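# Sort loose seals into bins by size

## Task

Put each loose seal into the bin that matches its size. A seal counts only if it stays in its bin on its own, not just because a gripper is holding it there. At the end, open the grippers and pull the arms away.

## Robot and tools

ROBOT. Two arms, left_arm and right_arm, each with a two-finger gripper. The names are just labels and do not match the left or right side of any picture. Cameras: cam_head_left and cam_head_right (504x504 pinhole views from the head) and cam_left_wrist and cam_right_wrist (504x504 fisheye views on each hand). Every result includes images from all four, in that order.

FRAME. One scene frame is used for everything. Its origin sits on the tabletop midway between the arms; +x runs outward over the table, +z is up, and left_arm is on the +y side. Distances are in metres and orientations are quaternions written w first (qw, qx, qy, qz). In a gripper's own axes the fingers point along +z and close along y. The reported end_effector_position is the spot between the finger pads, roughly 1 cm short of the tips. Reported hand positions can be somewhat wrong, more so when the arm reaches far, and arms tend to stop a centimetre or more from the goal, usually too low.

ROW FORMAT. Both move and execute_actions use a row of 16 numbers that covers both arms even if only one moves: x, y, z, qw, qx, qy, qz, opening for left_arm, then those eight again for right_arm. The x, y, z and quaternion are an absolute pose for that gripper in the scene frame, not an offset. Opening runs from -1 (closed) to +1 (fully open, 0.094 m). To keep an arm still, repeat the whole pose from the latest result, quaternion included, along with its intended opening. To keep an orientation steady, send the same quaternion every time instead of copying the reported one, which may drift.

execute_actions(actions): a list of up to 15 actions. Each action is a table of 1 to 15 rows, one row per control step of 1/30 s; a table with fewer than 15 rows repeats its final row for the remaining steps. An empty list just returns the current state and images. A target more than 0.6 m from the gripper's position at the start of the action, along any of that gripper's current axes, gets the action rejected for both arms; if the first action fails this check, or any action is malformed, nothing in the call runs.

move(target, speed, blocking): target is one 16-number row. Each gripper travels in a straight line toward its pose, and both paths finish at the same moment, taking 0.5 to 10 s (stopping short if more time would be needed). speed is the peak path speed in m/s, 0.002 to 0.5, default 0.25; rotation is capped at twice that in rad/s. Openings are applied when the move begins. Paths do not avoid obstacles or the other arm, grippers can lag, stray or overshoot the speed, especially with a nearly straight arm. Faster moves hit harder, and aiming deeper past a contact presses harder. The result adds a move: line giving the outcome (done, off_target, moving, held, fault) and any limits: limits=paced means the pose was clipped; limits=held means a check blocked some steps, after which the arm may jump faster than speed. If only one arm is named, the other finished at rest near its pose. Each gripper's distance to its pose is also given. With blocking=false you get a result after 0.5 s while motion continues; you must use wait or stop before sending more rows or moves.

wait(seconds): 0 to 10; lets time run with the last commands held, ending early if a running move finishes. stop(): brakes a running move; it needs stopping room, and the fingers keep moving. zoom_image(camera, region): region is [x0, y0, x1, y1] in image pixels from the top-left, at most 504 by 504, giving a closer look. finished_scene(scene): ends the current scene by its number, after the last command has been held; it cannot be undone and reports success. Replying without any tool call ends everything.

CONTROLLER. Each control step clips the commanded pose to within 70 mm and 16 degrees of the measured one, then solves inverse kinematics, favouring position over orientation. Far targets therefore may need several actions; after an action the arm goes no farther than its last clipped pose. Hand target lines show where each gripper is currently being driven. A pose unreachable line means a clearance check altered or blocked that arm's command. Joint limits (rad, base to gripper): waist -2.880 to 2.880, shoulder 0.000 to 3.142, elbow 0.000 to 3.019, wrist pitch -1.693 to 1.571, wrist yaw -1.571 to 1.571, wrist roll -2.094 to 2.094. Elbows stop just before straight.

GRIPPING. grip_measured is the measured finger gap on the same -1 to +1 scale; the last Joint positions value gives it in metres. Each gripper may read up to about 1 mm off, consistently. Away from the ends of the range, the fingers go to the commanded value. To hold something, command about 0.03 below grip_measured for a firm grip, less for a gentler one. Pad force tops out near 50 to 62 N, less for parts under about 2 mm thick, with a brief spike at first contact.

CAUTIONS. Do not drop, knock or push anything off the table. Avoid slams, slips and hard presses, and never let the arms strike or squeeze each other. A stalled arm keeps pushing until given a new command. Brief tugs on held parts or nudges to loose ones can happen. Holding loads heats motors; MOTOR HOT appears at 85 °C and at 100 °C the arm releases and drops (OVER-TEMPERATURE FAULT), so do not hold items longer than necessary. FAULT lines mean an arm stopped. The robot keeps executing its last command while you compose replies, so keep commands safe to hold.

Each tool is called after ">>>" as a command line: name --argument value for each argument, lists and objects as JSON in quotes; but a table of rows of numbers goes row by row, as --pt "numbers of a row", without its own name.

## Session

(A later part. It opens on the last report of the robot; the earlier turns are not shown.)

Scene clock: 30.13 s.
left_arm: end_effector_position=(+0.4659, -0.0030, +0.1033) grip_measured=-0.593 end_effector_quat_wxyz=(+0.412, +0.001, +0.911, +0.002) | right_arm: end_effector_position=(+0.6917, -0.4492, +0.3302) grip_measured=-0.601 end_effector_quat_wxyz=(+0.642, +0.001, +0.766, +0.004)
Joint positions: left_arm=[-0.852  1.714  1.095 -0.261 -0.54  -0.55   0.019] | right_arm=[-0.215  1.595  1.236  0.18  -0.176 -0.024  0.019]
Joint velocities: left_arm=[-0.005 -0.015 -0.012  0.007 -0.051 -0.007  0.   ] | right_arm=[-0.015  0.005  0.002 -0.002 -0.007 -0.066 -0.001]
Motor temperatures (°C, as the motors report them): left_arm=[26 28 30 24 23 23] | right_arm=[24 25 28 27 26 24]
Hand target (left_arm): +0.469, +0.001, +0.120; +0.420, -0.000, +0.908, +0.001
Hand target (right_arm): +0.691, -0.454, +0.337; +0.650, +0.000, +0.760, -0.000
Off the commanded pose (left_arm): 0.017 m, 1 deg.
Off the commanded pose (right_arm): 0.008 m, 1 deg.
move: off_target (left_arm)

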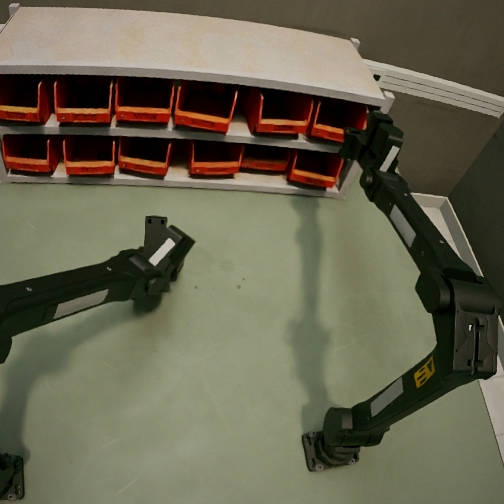

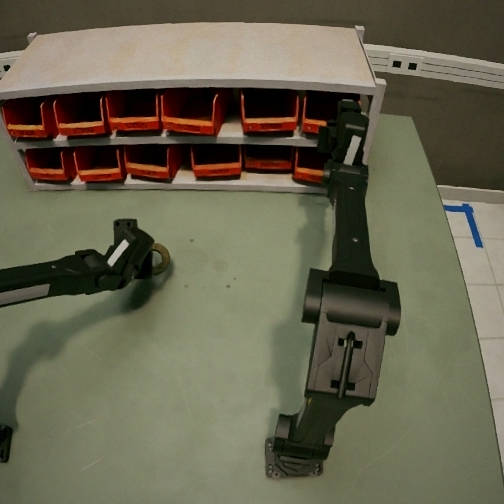

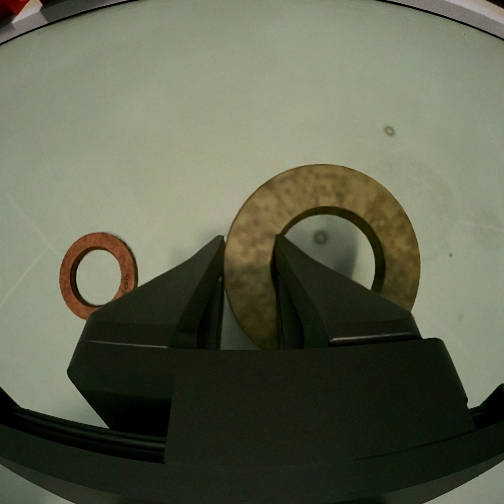

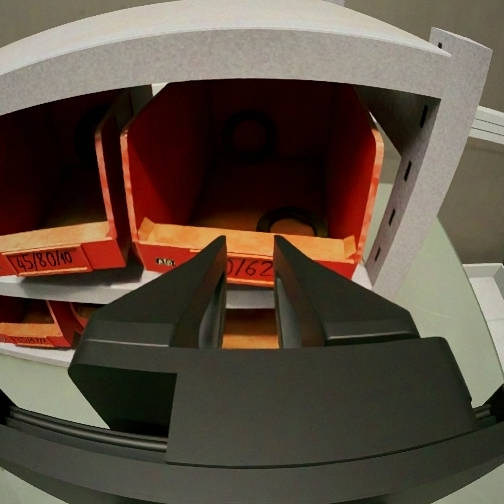

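>>> move --target '[0.69,0.21,0.375,0.643,0,0.766,0,-0.63, 0.47,0.05,0.07,0.383,0,0.924,0,-0.35]' --speed 0.3

Scene clock: 34.10 s.
left_arm: end_effector_position=(+0.6757, +0.2113, +0.3490) grip_measured=-0.593 end_effector_quat_wxyz=(+0.627, +0.001, +0.779, +0.005) | right_arm: end_effector_position=(+0.4592, +0.0490, +0.0528) grip_measured=-0.351 end_effector_quat_wxyz=(+0.368, -0.004, +0.930, -0.005)
Joint positions: left_arm=[-0.336  1.63   1.359  0.05  -0.236 -0.043  0.019] | right_arm=[ 0.835  1.85   1.19  -0.375  0.558  0.709  0.03 ]
Joint velocities: left_arm=[ 0.005 -0.005 -0.007  0.002 -0.007 -0.022  0.   ] | right_arm=[-0.015  0.005 -0.012  0.007  0.007  0.007  0.   ]
Motor temperatures (°C, as the motors report them): left_arm=[26 28 30 24 23 23] | right_arm=[24 25 28 27 26 24]
Hand target (left_arm): +0.686, +0.212, +0.379; +0.644, +0.001, +0.765, +0.006
Hand target (right_arm): +0.474, +0.059, +0.067; +0.378, +0.007, +0.926, +0.004
Off the commanded pose (left_arm): 0.030 m, 2 deg.
Off the commanded pose (right_arm): 0.020 m, 2 deg.
move: off_target (left_arm, right_arm); limits=paced

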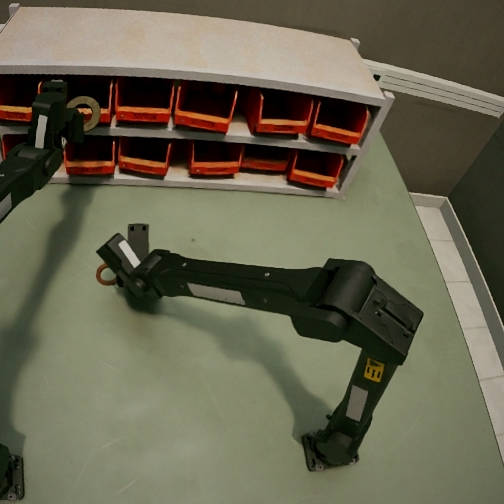

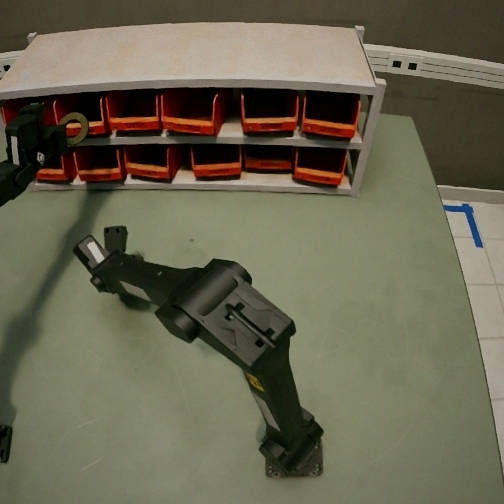

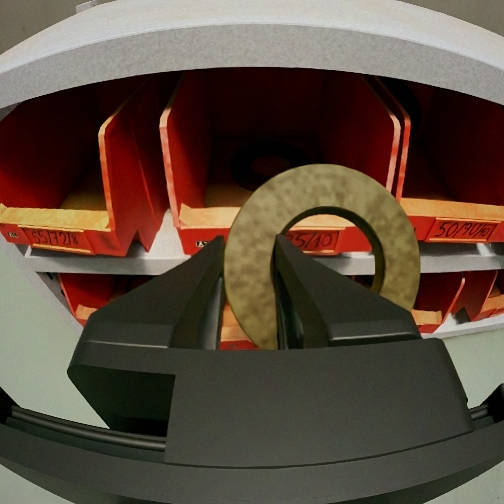

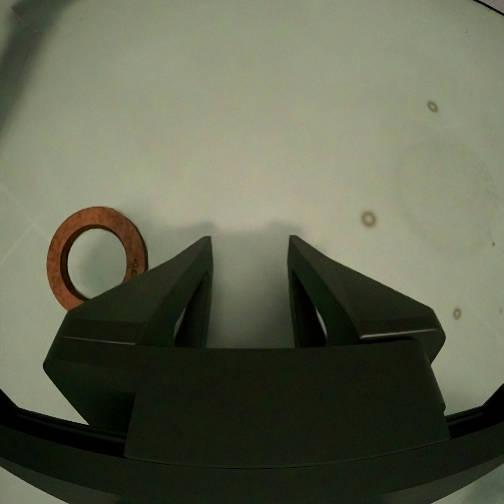

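>>> execute_actions --actions '[[[0.696,0.214,0.378,0.645,0,0.764,0,-0.63,0.474,0.065,0.066,0.383,0,0.924,0,-0.35],[0.704,0.214,0.377,0.645,0,0.764,0,-0.63,0.474,0.071,0.064,0.383,0,0.924,0,-0.35],[0.712,0.215,0.376,0.645,0,0.764,0,-0.63,0.474,0.077,0.062,0.383,0,0.924,0,-0.35],[0.72,0.215,0.375,0.645,0,0.764,0,-0.63,0.474,0.083,0.06,0.383,0,0.924,0,-0.35],[0.728,0.216,0.375,0.645,0,0.764,0,-0.63,0.474,0.089,0.058,0.383,0,0.924,0,-0.35],[0.736,0.216,0.375,0.645,0,0.764,0,-0.63,0.474,0.095,0.056,0.383,0,0.924,0,-0.35]],[[0.744,0.217,0.375,0.645,0,0.764,0,-0.63,0.473,0.101,0.054,0.383,0,0.924,0,-0.35],[0.752,0.217,0.375,0.645,0,0.764,0,-0.63,0.473,0.107,0.052,0.383,0,0.924,0,-0.35],[0.76,0.217,0.375,0.645,0,0.764,0,-0.63,0.472,0.113,0.05,0.383,0,0.924,0,-0.35],[0.768,0.217,0.375,0.645,0,0.764,0,-0.63,0.472,0.119,0.048,0.383,0,0.924,0,-0.35],[0.776,0.217,0.375,0.645,0,0.764,0,-0.63,0.472,0.125,0.046,0.383,0,0.924,0,-0.35]]]'

Scene clock: 37.60 s.
left_arm: end_effector_position=(+0.7603, +0.2138, +0.3408) grip_measured=-0.593 end_effector_quat_wxyz=(+0.625, +0.001, +0.781, -0.001) | right_arm: end_effector_position=(+0.4621, +0.1124, +0.0378) grip_measured=-0.351 end_effector_quat_wxyz=(+0.376, -0.009, +0.926, -0.008)
Joint positions: left_arm=[-0.299  1.843  1.627 -0.009 -0.19  -0.043  0.019] | right_arm=[ 0.904  1.985  1.357 -0.432  0.606  0.763  0.03 ]
Joint velocities: left_arm=[-0.005  0.024  0.007 -0.027 -0.051 -0.066  0.001] | right_arm=[-0.005 -0.005 -0.002 -0.017 -0.051  0.051 -0.   ]
Motor temperatures (°C, as the motors report them): left_arm=[26 28 31 24 23 23] | right_arm=[24 25 28 27 26 24]
Hand target (left_arm): +0.772, +0.217, +0.375; +0.645, -0.000, +0.764, +0.000
Hand target (right_arm): +0.472, +0.124, +0.046; +0.383, -0.000, +0.924, +0.001
Off the commanded pose (left_arm): 0.038 m, 3 deg.
Off the commanded pose (right_arm): 0.018 m, 2 deg.

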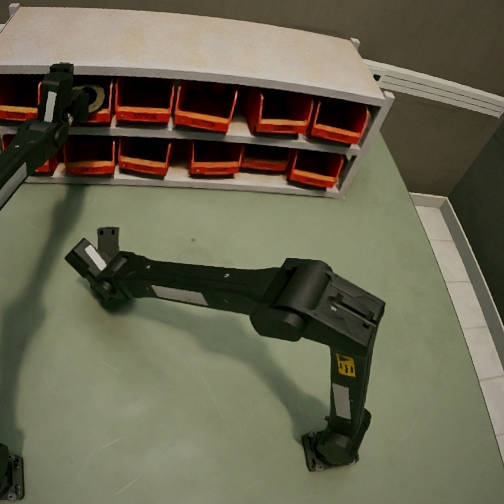

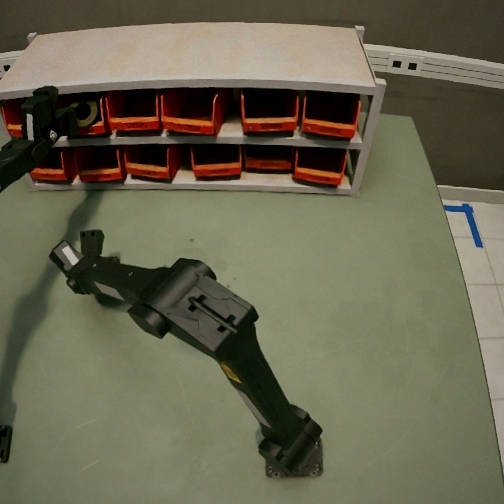

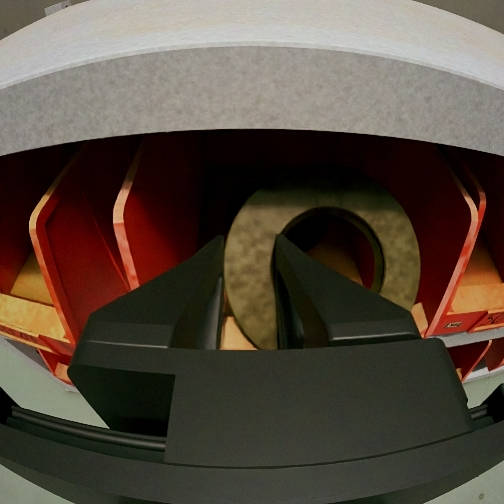

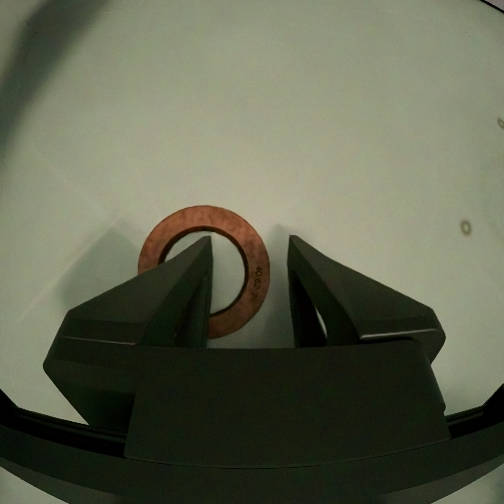

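>>> execute_actions --actions '[[[0.783,0.215,0.374,0.655,0,0.756,0,-0.63,0.471,0.12,0.042,0.383,0,0.924,0,-0.35],[0.79,0.214,0.373,0.66,0,0.751,0,-0.63,0.47,0.117,0.038,0.383,0,0.924,0,-0.35],[0.797,0.213,0.372,0.665,0,0.747,0,-0.63,0.469,0.114,0.034,0.383,0,0.924,0,-0.35],[0.805,0.213,0.371,0.67,0,0.742,0,-0.63,0.468,0.112,0.03,0.383,0,0.924,0,-0.35]],[[0.812,0.213,0.37,0.68,0,0.733,0,-0.63,0.468,0.111,0.025,0.383,0,0.924,0,-0.35],[0.819,0.213,0.368,0.69,0,0.724,0,-0.63,0.468,0.11,0.02,0.383,0,0.924,0,-0.35],[0.826,0.213,0.366,0.7,0,0.714,0,-0.63,0.468,0.11,0.015,0.383,0,0.924,0,-0.35],[0.834,0.213,0.364,0.705,0,0.709,0,-0.63,0.468,0.11,0.01,0.383,0,0.924,0,-0.35]]]'

Scene clock: 40.43 s.
left_arm: end_effector_position=(+0.8163, +0.2073, +0.3303) grip_measured=-0.595 end_effector_quat_wxyz=(+0.679, +0.002, +0.734, -0.002) | right_arm: end_effector_position=(+0.4629, +0.1124, +0.0182) grip_measured=-0.351 end_effector_quat_wxyz=(+0.383, -0.003, +0.924, +0.002)
Joint positions: left_arm=[-0.292  2.006  1.754  0.173 -0.184 -0.014  0.019] | right_arm=[ 0.903  2.012  1.331 -0.355  0.606  0.766  0.03 ]
Joint velocities: left_arm=[-0.005  0.005 -0.007  0.002  0.051  0.037 -0.   ] | right_arm=[-0.005 -0.005  0.002 -0.012  0.037 -0.095 -0.   ]
Motor temperatures (°C, as the motors report them): left_arm=[26 28 32 24 23 23] | right_arm=[24 25 28 27 26 24]
Hand target (left_arm): +0.828, +0.213, +0.364; +0.705, -0.001, +0.709, +0.000
Hand target (right_arm): +0.468, +0.110, +0.010; +0.383, +0.000, +0.924, +0.000
Off the commanded pose (left_arm): 0.039 m, 4 deg.
Off the commanded pose (right_arm): 0.010 m, 0 deg.

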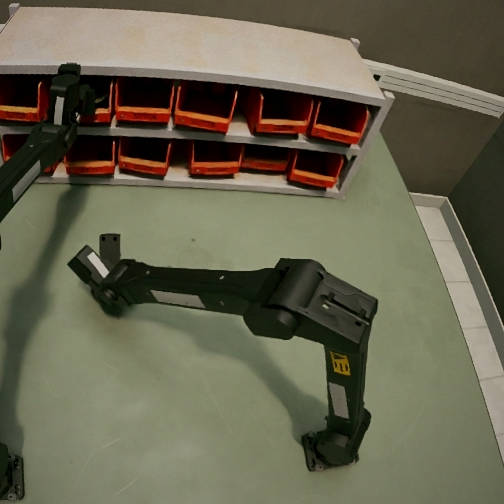

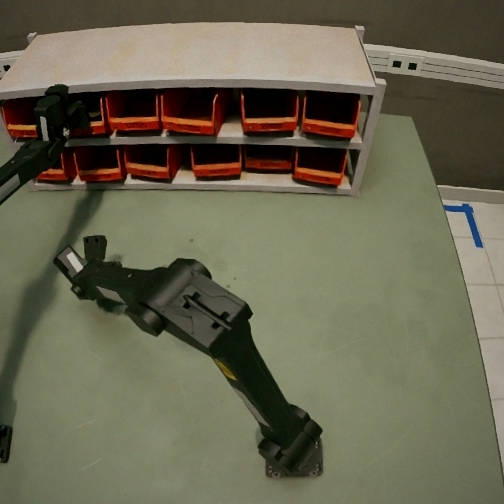

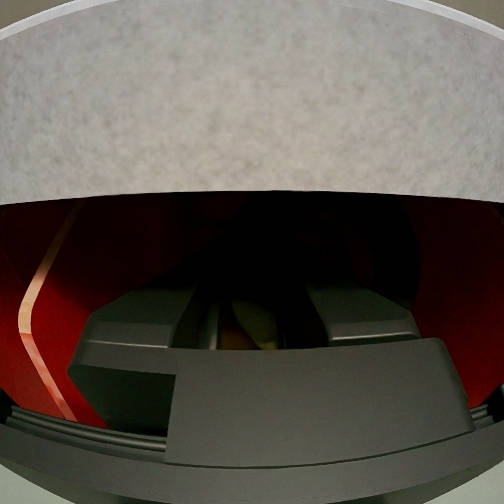

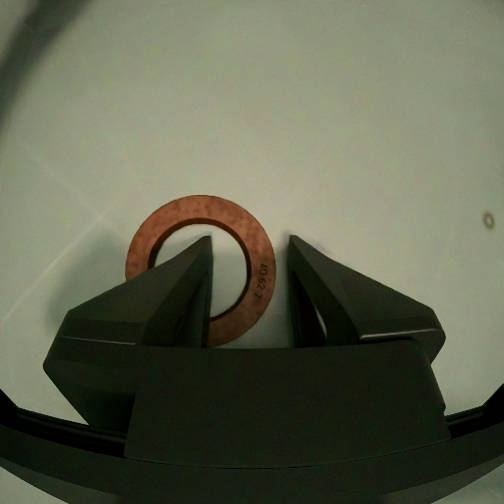

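>>> execute_actions --actions '[[[0.834,0.213,0.364,0.705,0,0.709,0,-0.45,0.468,0.11,0.006,0.383,0,0.924,0,-0.5],[0.834,0.213,0.364,0.705,0,0.709,0,-0.45,0.468,0.11,0.006,0.383,0,0.924,0,-0.5],[0.834,0.213,0.364,0.705,0,0.709,0,-0.45,0.468,0.11,0.006,0.383,0,0.924,0,-0.6],[0.834,0.213,0.364,0.705,0,0.709,0,-0.45,0.468,0.11,0.006,0.383,0,0.924,0,-0.83]]]'

>>> move --target '[0.7,0.215,0.36,0.66,0,0.751,0,-0.45, 0.46,0.06,0.08,0.41,0,0.912,0,-0.83]' --speed 0.15

Scene clock: 42.87 s.
left_arm: end_effector_position=(+0.8164, +0.2078, +0.3303) grip_measured=-0.452 end_effector_quat_wxyz=(+0.679, +0.003, +0.734, -0.002) | right_arm: end_effector_position=(+0.4638, +0.1136, +0.0189) grip_measured=-0.816 end_effector_quat_wxyz=(+0.385, -0.002, +0.923, +0.005)
Joint positions: left_arm=[-0.292  2.006  1.754  0.173 -0.183 -0.013  0.026] | right_arm=[ 0.903  2.012  1.331 -0.346  0.606  0.766  0.009]
Joint velocities: left_arm=[-0.005 -0.005  0.007 -0.012 -0.022 -0.007 -0.001] | right_arm=[-0.015  0.005  0.017  0.012  0.066 -0.037  0.001]
Motor temperatures (°C, as the motors report them): left_arm=[26 28 32 25 23 23] | right_arm=[24 25 28 27 26 24]
Hand target (left_arm): +0.829, +0.214, +0.364; +0.705, -0.000, +0.709, +0.000
Hand target (right_arm): +0.468, +0.110, +0.006; +0.383, -0.000, +0.924, -0.000
Off the commanded pose (left_arm): 0.038 m, 4 deg.
Off the commanded pose (right_arm): 0.014 m, 1 deg.

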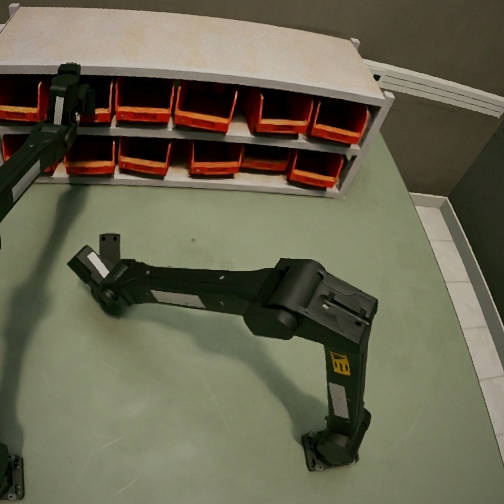

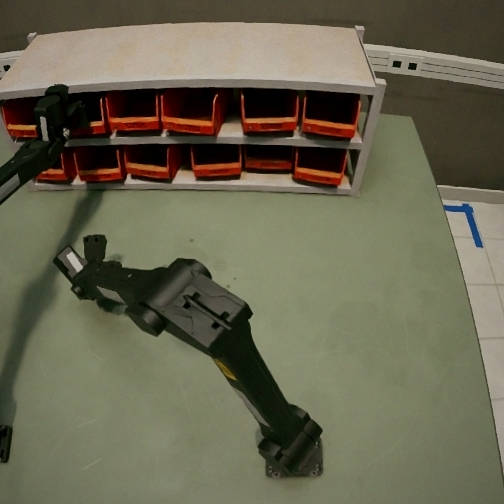

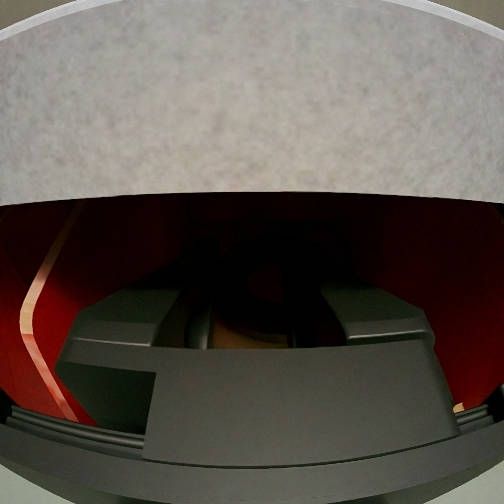

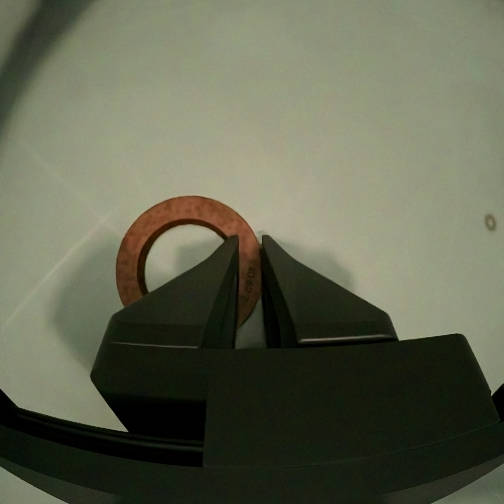

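Scene clock: 44.13 s.
left_arm: end_effector_position=(+0.7081, +0.2206, +0.3463) grip_measured=-0.452 end_effector_quat_wxyz=(+0.657, +0.004, +0.754, +0.007) | right_arm: end_effector_position=(+0.4557, +0.0613, +0.0731) grip_measured=-0.816 end_effector_quat_wxyz=(+0.403, -0.004, +0.915, -0.005)
Joint positions: left_arm=[-0.308  1.711  1.405  0.166 -0.209 -0.014  0.026] | right_arm=[ 0.868  1.832  1.193 -0.346  0.625  0.707  0.009]
Joint velocities: left_arm=[-0.005 -0.015 -0.012  0.002  0.081  0.037  0.001] | right_arm=[-0.005 -0.015 -0.002 -0.007 -0.066  0.007 -0.001]
Motor temperatures (°C, as the motors report them): left_arm=[26 29 32 25 23 23] | right_arm=[24 25 27 27 26 24]
Hand target (left_arm): +0.701, +0.217, +0.359; +0.660, +0.000, +0.751, -0.000
Hand target (right_arm): +0.460, +0.060, +0.081; +0.410, -0.000, +0.912, +0.000
Off the commanded pose (left_arm): 0.017 m, 1 deg.
Off the commanded pose (right_arm): 0.008 m, 1 deg.
move: off_target (left_arm)

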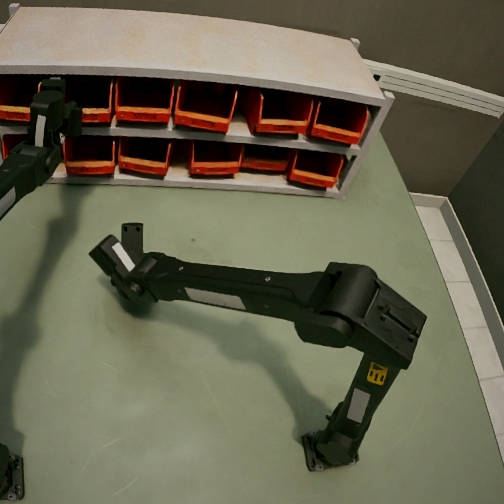

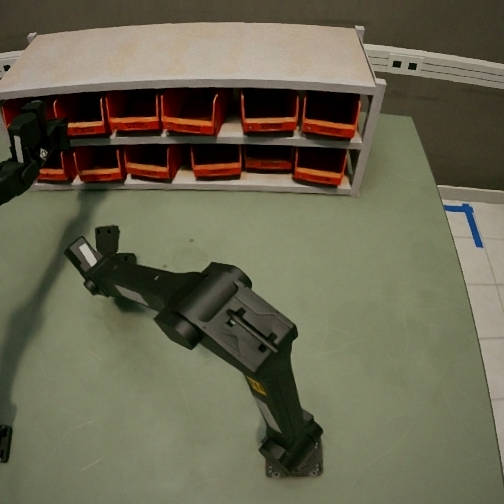

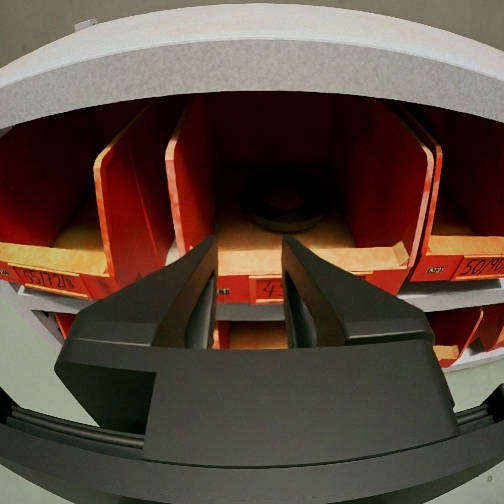

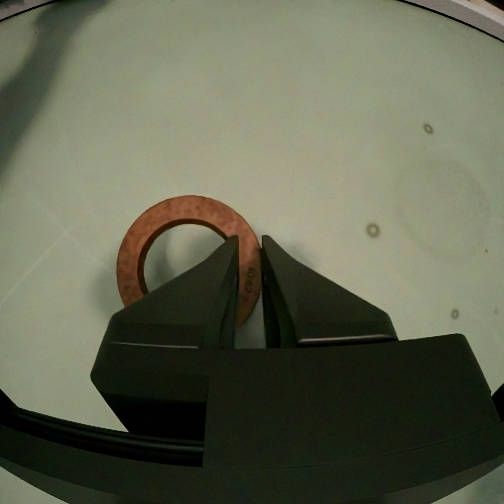

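>>> move --target '[0.55,0.35,0.3,0.55,0,0.835,0,0, 0.46,-0.05,0.022,0.385,0,0.923,0,-0.83]' --speed 0.2

>>> execute_actions --actions '[[[0.55,0.35,0.3,0.55,0,0.835,0,0,0.46,-0.05,0.015,0.383,0,0.924,0,-0.6],[0.55,0.35,0.3,0.55,0,0.835,0,0,0.46,-0.05,0.012,0.383,0,0.924,0,-0.6],[0.55,0.35,0.3,0.55,0,0.835,0,0,0.46,-0.05,0.008,0.38,0,0.925,0,-0.6],[0.55,0.35,0.3,0.55,0,0.835,0,0,0.459,-0.05,0.002,0.375,0,0.927,0,-0.6]]]'

Scene clock: 47.43 s.
left_arm: end_effector_position=(+0.5597, +0.3535, +0.2872) grip_measured=-0.002 end_effector_quat_wxyz=(+0.545, -0.004, +0.839, +0.000) | right_arm: end_effector_position=(+0.4565, -0.0479, +0.0180) grip_measured=-0.817 end_effector_quat_wxyz=(+0.380, -0.001, +0.925, -0.003)
Joint positions: left_arm=[-0.068  1.349  1.008 -0.078  0.027  0.008  0.047] | right_arm=[ 0.708  1.768  0.913 -0.091  0.503  0.581  0.009]
Joint velocities: left_arm=[-0.005  0.015  0.007  0.007 -0.037  0.037 -0.002] | right_arm=[-0.005 -0.015 -0.012  0.002  0.037 -0.022 -0.   ]
Motor temperatures (°C, as the motors report them): left_arm=[26 29 32 25 23 23] | right_arm=[24 26 27 27 26 24]
Hand target (left_arm): +0.554, +0.353, +0.299; +0.550, +0.003, +0.835, +0.003
Hand target (right_arm): +0.460, -0.050, +0.023; +0.386, -0.000, +0.922, -0.000
Off the commanded pose (left_arm): 0.016 m, 1 deg.
Off the commanded pose (right_arm): 0.006 m, 1 deg.
move: off_target (left_arm)

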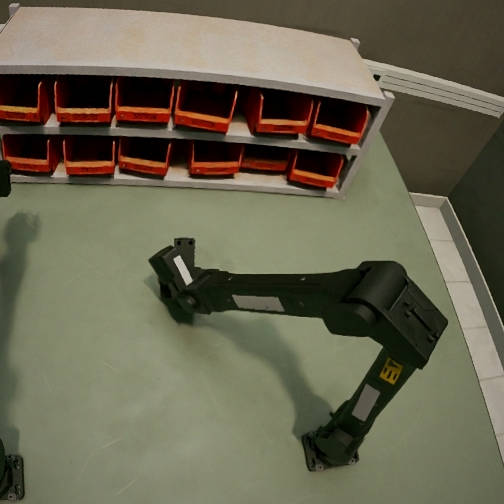

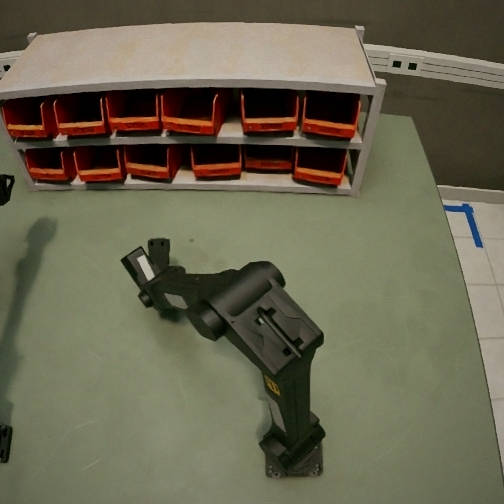

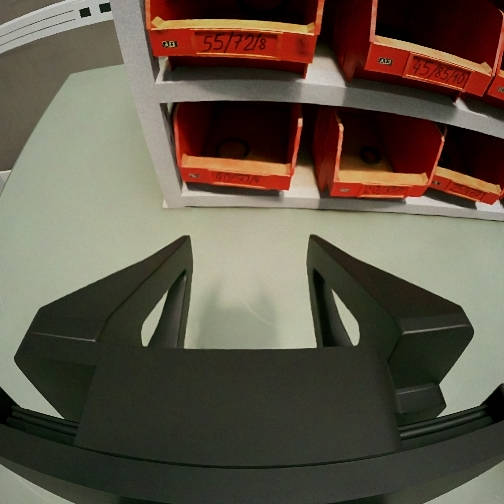

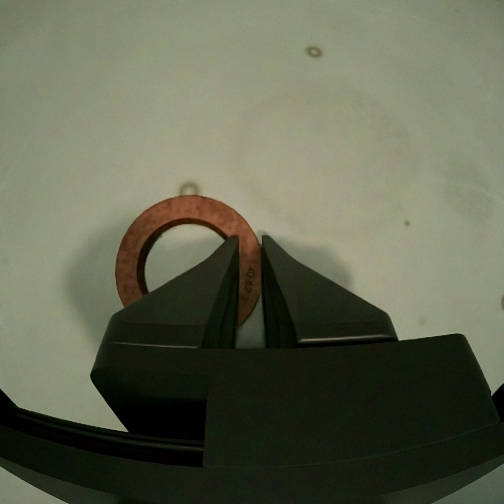

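Scene clock: 47.93 s.
left_arm: end_effector_position=(+0.5571, +0.3534, +0.2877) grip_measured=-0.002 end_effector_quat_wxyz=(+0.544, -0.004, +0.839, +0.000) | right_arm: end_effector_position=(+0.4582, -0.0451, +0.0149) grip_measured=-0.601 end_effector_quat_wxyz=(+0.381, -0.001, +0.924, +0.005)
Joint positions: left_arm=[-0.068  1.341  1.004 -0.084  0.027  0.008  0.047] | right_arm=[ 0.707  1.777  0.912 -0.069  0.492  0.581  0.019]
Joint velocities: left_arm=[ 0.005 -0.005  0.002  0.007  0.022  0.022 -0.   ] | right_arm=[-0.005 -0.005 -0.007 -0.012  0.007  0.037  0.001]
Motor temperatures (°C, as the motors report them): left_arm=[26 29 32 25 23 23] | right_arm=[24 26 27 27 26 24]
Hand target (left_arm): +0.550, +0.350, +0.300; +0.550, -0.000, +0.835, -0.000
Hand target (right_arm): +0.459, -0.050, +0.002; +0.375, +0.000, +0.927, -0.000
Off the commanded pose (left_arm): 0.015 m, 1 deg.
Off the commanded pose (right_arm): 0.014 m, 1 deg.

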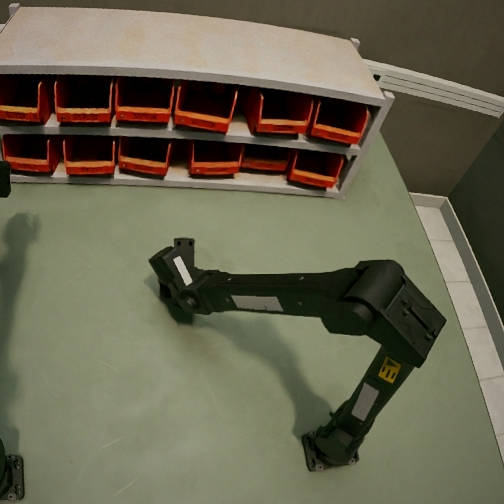

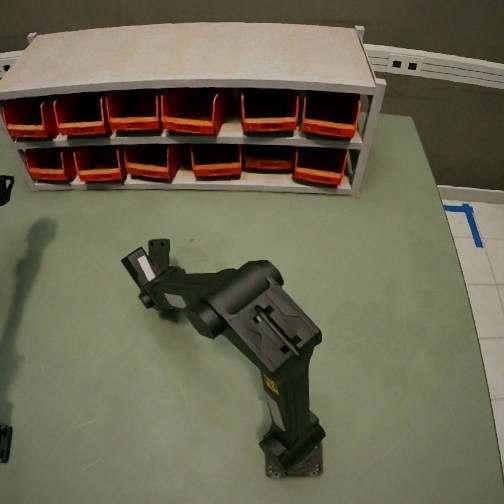

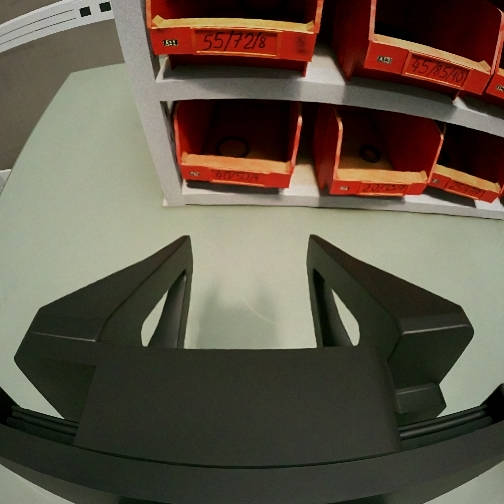

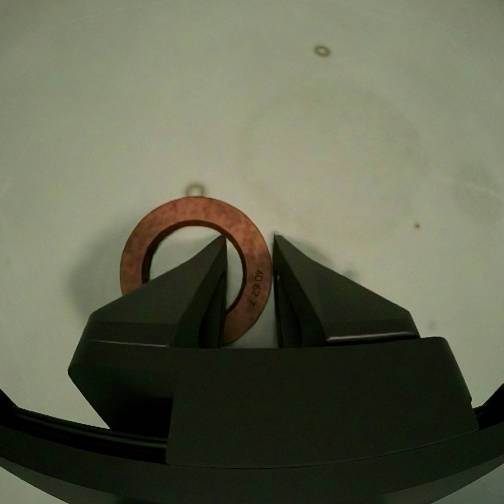

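>>> execute_actions --actions '[[[0.5571,0.3534,0.2877,0.544,-0.004,0.839,0,0,0.459,-0.05,0.002,0.375,0,0.927,0,-0.825]],[[0.5571,0.3534,0.2877,0.544,-0.004,0.839,0,0,0.46,-0.052,0.02,0.383,0,0.924,0,-0.825],[0.5571,0.3534,0.2877,0.544,-0.004,0.839,0,0,0.46,-0.055,0.03,0.383,0,0.924,0,-0.825],[0.5571,0.3534,0.2877,0.544,-0.004,0.839,0,0,0.46,-0.06,0.04,0.383,0,0.924,0,-0.825],[0.5571,0.3534,0.2877,0.544,-0.004,0.839,0,0,0.46,-0.065,0.055,0.383,0,0.924,0,-0.825]]]'

>>> move --target '[0.42,0.4,0.28,0.35,0,0.937,0,1, 0.69,-0.45,0.355,0.645,0,0.764,0,-0.825]' --speed 0.3

Scene clock: 51.70 s.
left_arm: end_effector_position=(+0.5571, +0.3534, +0.2877) grip_measured=-0.002 end_effector_quat_wxyz=(+0.544, -0.004, +0.839, +0.000) | right_arm: end_effector_position=(+0.4591, -0.0652, +0.0559) grip_measured=-0.796 end_effector_quat_wxyz=(+0.386, +0.005, +0.922, +0.003)
Joint positions: left_arm=[-0.068  1.341  1.004 -0.084  0.027  0.008  0.047] | right_arm=[ 0.677  1.666  0.897 -0.147  0.487  0.56   0.01 ]
Joint velocities: left_arm=[-0.015 -0.005  0.007 -0.007  0.037  0.007 -0.   ] | right_arm=[-0.015 -0.015 -0.022 -0.076 -0.022  0.095 -0.001]
Motor temperatures (°C, as the motors report them): left_arm=[26 29 31 25 23 23] | right_arm=[24 25 27 27 26 24]
Hand target (left_arm): +0.557, +0.353, +0.288; +0.544, -0.004, +0.839, -0.000
Hand target (right_arm): +0.460, -0.065, +0.055; +0.383, -0.000, +0.924, -0.000
Off the commanded pose (left_arm): 0.000 m, 0 deg.
Off the commanded pose (right_arm): 0.001 m, 1 deg.

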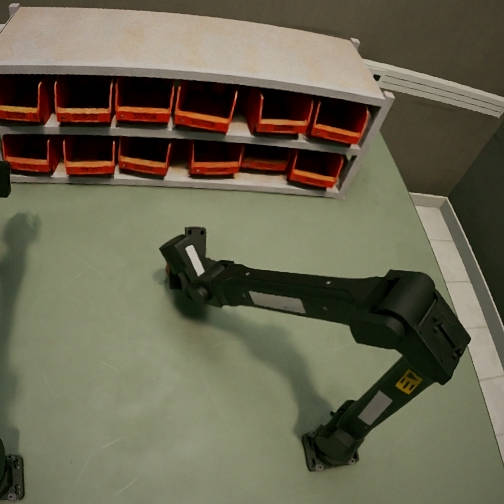

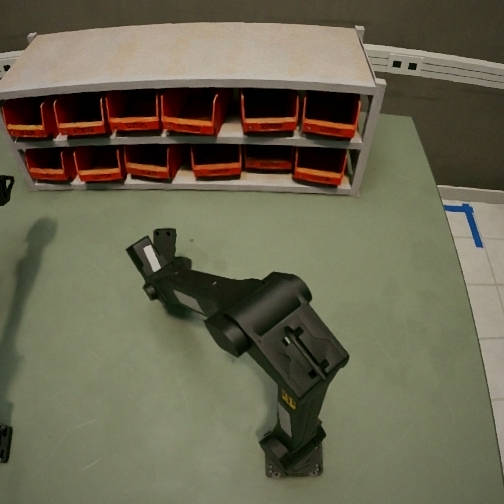

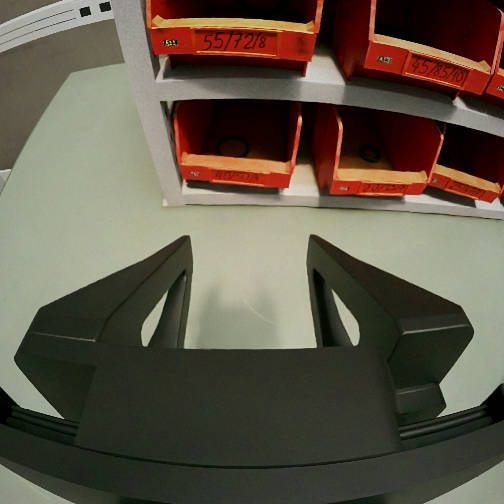

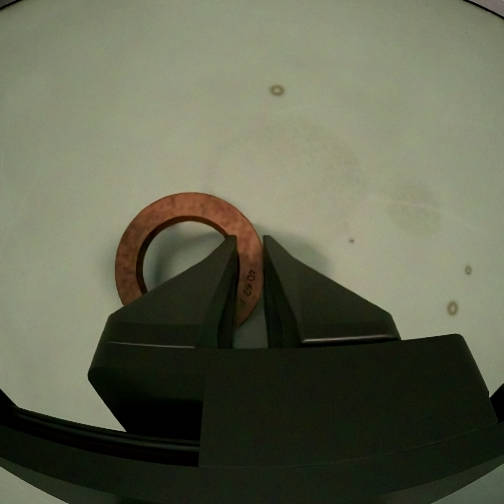

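Scene clock: 53.97 s.
left_arm: end_effector_position=(+0.4220, +0.3998, +0.2579) grip_measured=+1.000 end_effector_quat_wxyz=(+0.334, -0.002, +0.943, -0.003) | right_arm: end_effector_position=(+0.6695, -0.4612, +0.3291) grip_measured=-0.796 end_effector_quat_wxyz=(+0.626, +0.003, +0.780, +0.002)
Joint positions: left_arm=[ 0.077  1.138  0.998 -0.759  0.116  0.135  0.094] | right_arm=[-0.244  1.543  1.2    0.121 -0.198 -0.037  0.01 ]
Joint velocities: left_arm=[-0.005  0.015  0.002  0.002  0.066  0.051  0.   ] | right_arm=[-0.005 -0.005 -0.002 -0.012  0.007 -0.051  0.   ]
Motor temperatures (°C, as the motors report them): left_arm=[26 28 31 25 23 23] | right_arm=[24 25 27 27 26 24]
Hand target (left_arm): +0.421, +0.403, +0.277; +0.349, +0.003, +0.937, +0.003
Hand target (right_arm): +0.684, -0.459, +0.358; +0.649, -0.007, +0.761, -0.001
Off the commanded pose (left_arm): 0.022 m, 2 deg.
Off the commanded pose (right_arm): 0.035 m, 3 deg.
move: off_target (left_arm, right_arm)

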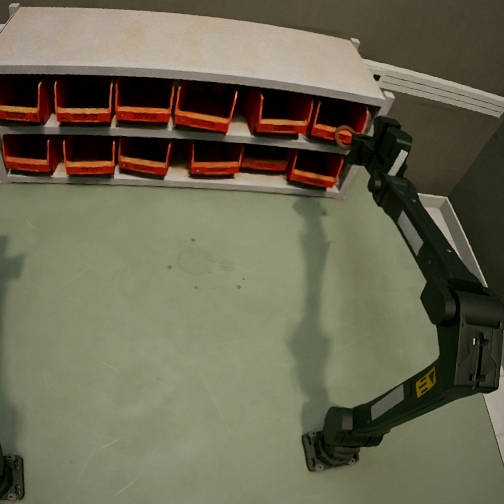

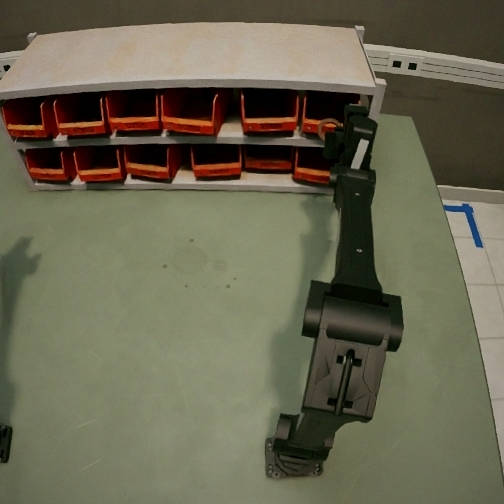

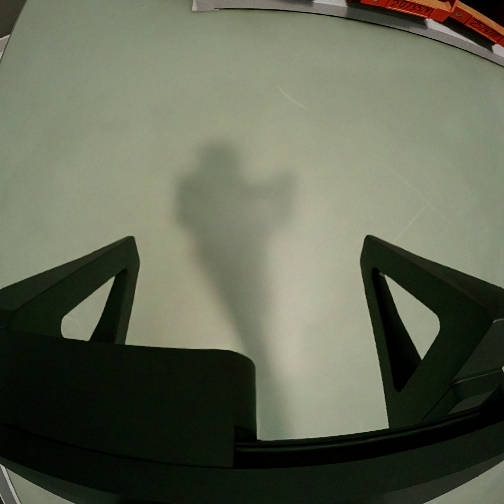

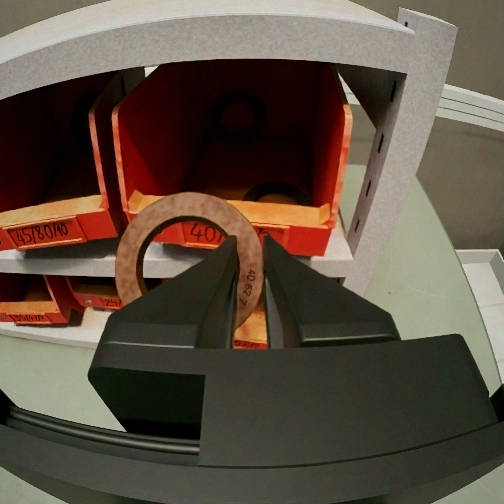

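>>> execute_actions --actions '[[[0.422,0.3998,0.2579,0.334,-0.002,0.943,-0.003,1,0.695,-0.461,0.356,0.648,0,0.762,0,-0.825],[0.422,0.3998,0.2579,0.334,-0.002,0.943,-0.003,1,0.705,-0.461,0.356,0.648,0,0.762,0,-0.825],[0.422,0.3998,0.2579,0.334,-0.002,0.943,-0.003,1,0.715,-0.461,0.356,0.648,0,0.762,0,-0.825],[0.422,0.3998,0.2579,0.334,-0.002,0.943,-0.003,1,0.725,-0.461,0.356,0.648,0,0.762,0,-0.825],[0.422,0.3998,0.2579,0.334,-0.002,0.943,-0.003,1,0.735,-0.461,0.356,0.648,0,0.762,0,-0.825]],[[0.422,0.3998,0.2579,0.334,-0.002,0.943,-0.003,1,0.745,-0.462,0.355,0.65,0,0.76,0,-0.825],[0.422,0.3998,0.2579,0.334,-0.002,0.943,-0.003,1,0.755,-0.462,0.354,0.65,0,0.76,0,-0.825],[0.422,0.3998,0.2579,0.334,-0.002,0.943,-0.003,1,0.766,-0.462,0.353,0.65,0,0.76,0,-0.825],[0.422,0.3998,0.2579,0.334,-0.002,0.943,-0.003,1,0.778,-0.462,0.351,0.65,0,0.76,0,-0.825]],[[0.422,0.3998,0.2579,0.334,-0.002,0.943,-0.003,1,0.788,-0.462,0.349,0.66,0,0.751,0,-0.825],[0.422,0.3998,0.2579,0.334,-0.002,0.943,-0.003,1,0.798,-0.462,0.346,0.66,0,0.751,0,-0.825],[0.422,0.3998,0.2579,0.334,-0.002,0.943,-0.003,1,0.809,-0.462,0.343,0.665,0,0.747,0,-0.825],[0.422,0.3998,0.2579,0.334,-0.002,0.943,-0.003,1,0.82,-0.462,0.34,0.67,0,0.742,0,-0.825]],[[0.422,0.3998,0.2579,0.334,-0.002,0.943,-0.003,1,0.82,-0.462,0.34,0.67,0,0.742,0,-0.6]]]'

>>> move --target '[0.422,0.3998,0.2579,0.334,-0.002,0.943,-0.003,1, 0.58,-0.445,0.355,0.63,0,0.777,0,-0.6]' --speed 0.2

>>> zoom_image --camera "cam_right_wrist" --region '[130, 20, 380, 240]'

Scene clock: 60.60 s.
left_arm: end_effector_position=(+0.4220, +0.3998, +0.2579) grip_measured=+1.000 end_effector_quat_wxyz=(+0.334, -0.001, +0.943, -0.002) | right_arm: end_effector_position=(+0.8066, -0.4654, +0.3104) grip_measured=-0.601 end_effector_quat_wxyz=(+0.649, +0.001, +0.761, +0.000)
Joint positions: left_arm=[ 0.077  1.138  0.998 -0.759  0.116  0.136  0.094] | right_arm=[-0.208  1.899  1.586  0.153 -0.163 -0.024  0.019]
Joint velocities: left_arm=[-0.005 -0.024  0.007  0.002  0.007 -0.037  0.   ] | right_arm=[-0.015 -0.024  0.007  0.002 -0.066  0.007 -0.   ]
Motor temperatures (°C, as the motors report them): left_arm=[26 28 31 24 23 23] | right_arm=[24 25 28 27 26 24]
Hand target (left_arm): +0.422, +0.400, +0.258; +0.334, -0.002, +0.943, -0.003
Hand target (right_arm): +0.817, -0.462, +0.340; +0.670, -0.000, +0.742, +0.000
Off the commanded pose (left_arm): 0.000 m, 0 deg.
Off the commanded pose (right_arm): 0.033 m, 3 deg.

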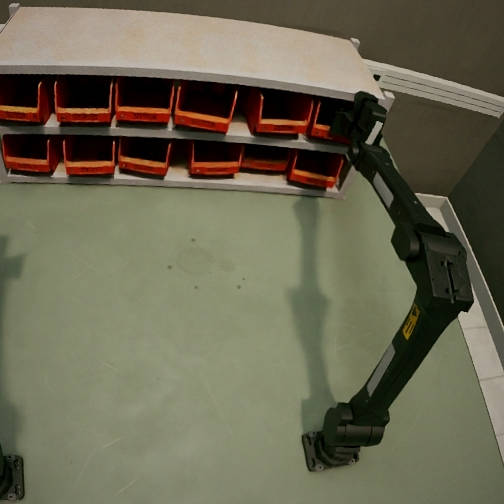

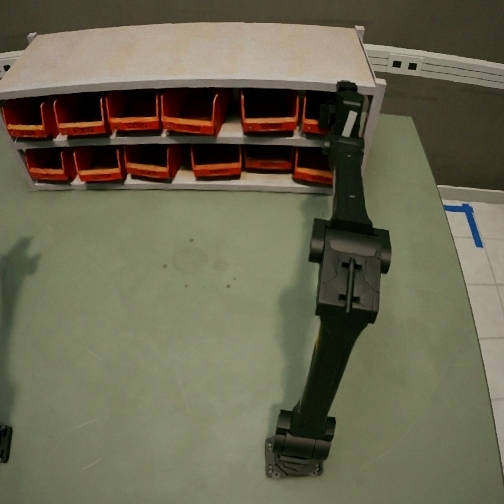

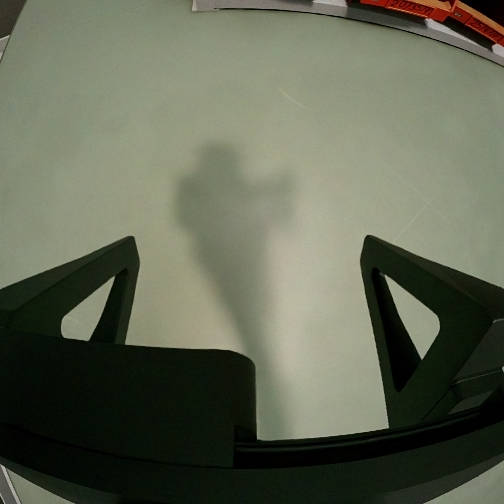

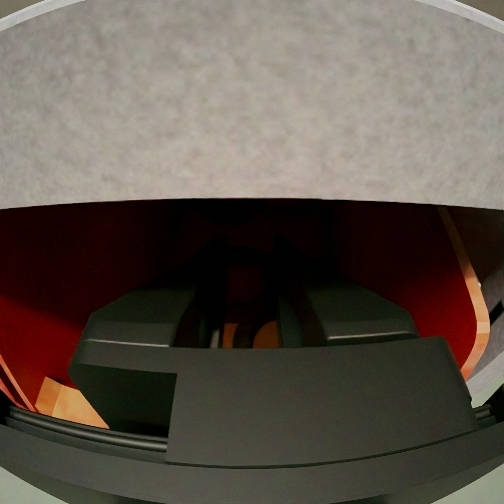

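Scene clock: 62.20 s.
left_arm: end_effector_position=(+0.4220, +0.3998, +0.2579) grip_measured=+1.000 end_effector_quat_wxyz=(+0.334, -0.001, +0.943, -0.002) | right_arm: end_effector_position=(+0.5816, -0.4385, +0.3620) grip_measured=-0.601 end_effector_quat_wxyz=(+0.635, +0.001, +0.773, +0.002)
Joint positions: left_arm=[ 0.077  1.138  0.998 -0.759  0.116  0.136  0.094] | right_arm=[-0.235  1.283  1.011  0.072 -0.193 -0.034  0.019]
Joint velocities: left_arm=[-0.005 -0.005 -0.022 -0.002  0.022 -0.007  0.   ] | right_arm=[ 0.005  0.005  0.012  0.002 -0.022 -0.081 -0.002]
Motor temperatures (°C, as the motors report them): left_arm=[26 28 31 24 23 23] | right_arm=[24 25 28 27 26 24]
Hand target (left_arm): +0.422, +0.400, +0.258; +0.334, -0.002, +0.943, -0.003
Hand target (right_arm): +0.581, -0.442, +0.359; +0.630, +0.000, +0.777, -0.000
Off the commanded pose (left_arm): 0.000 m, 0 deg.
Off the commanded pose (right_arm): 0.010 m, 1 deg.
move: done

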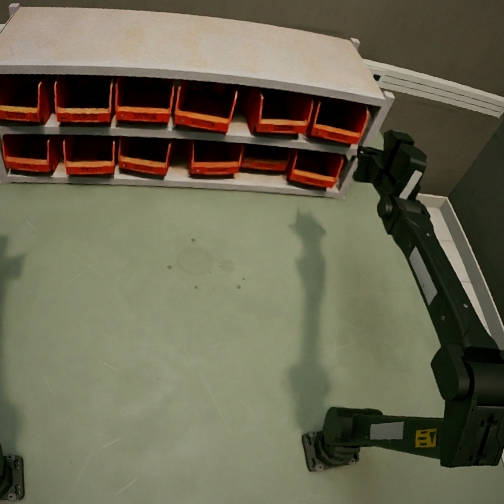

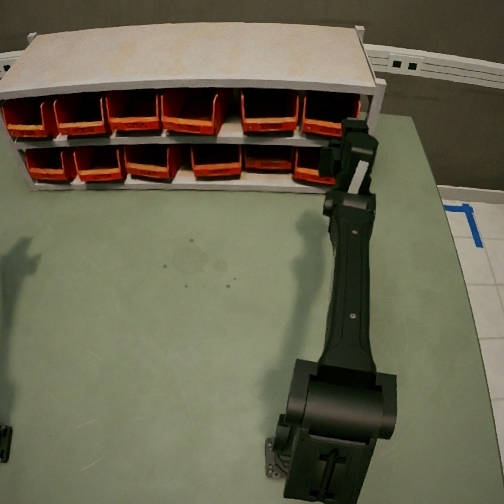

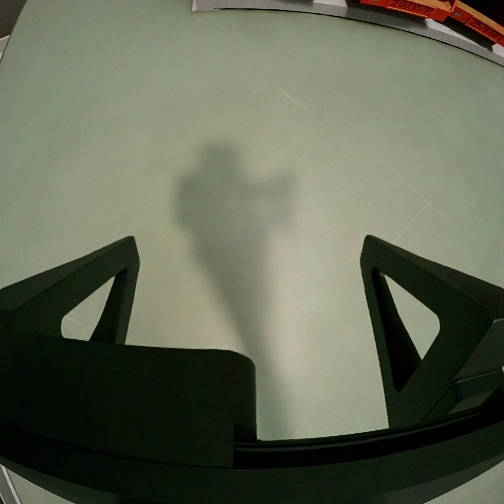

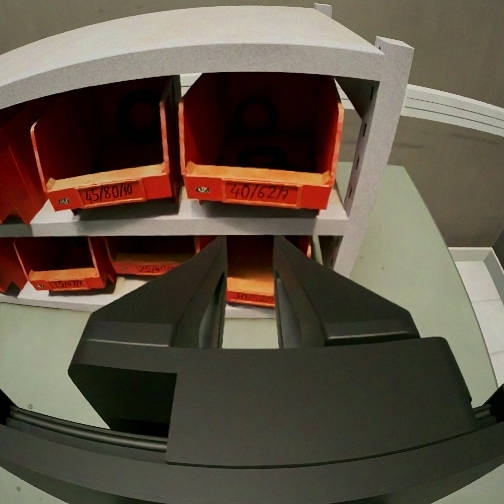

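Region (130, 20, 380, 240) of cam_right_wrist's 504x504 image, scaled by 2.016, with more detail than that image has; it fills the top 444 rows of this view, and the rest is white.

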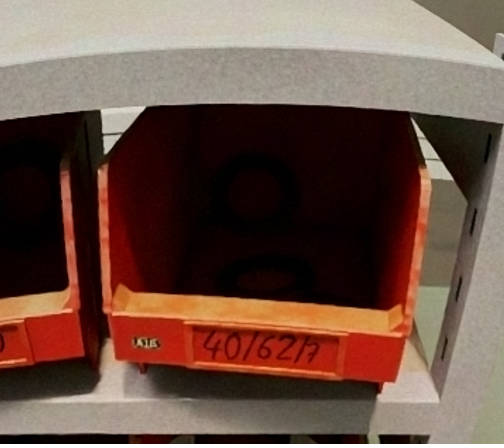

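>>> finished_scene --scene 2

The scene is finished: the task was done.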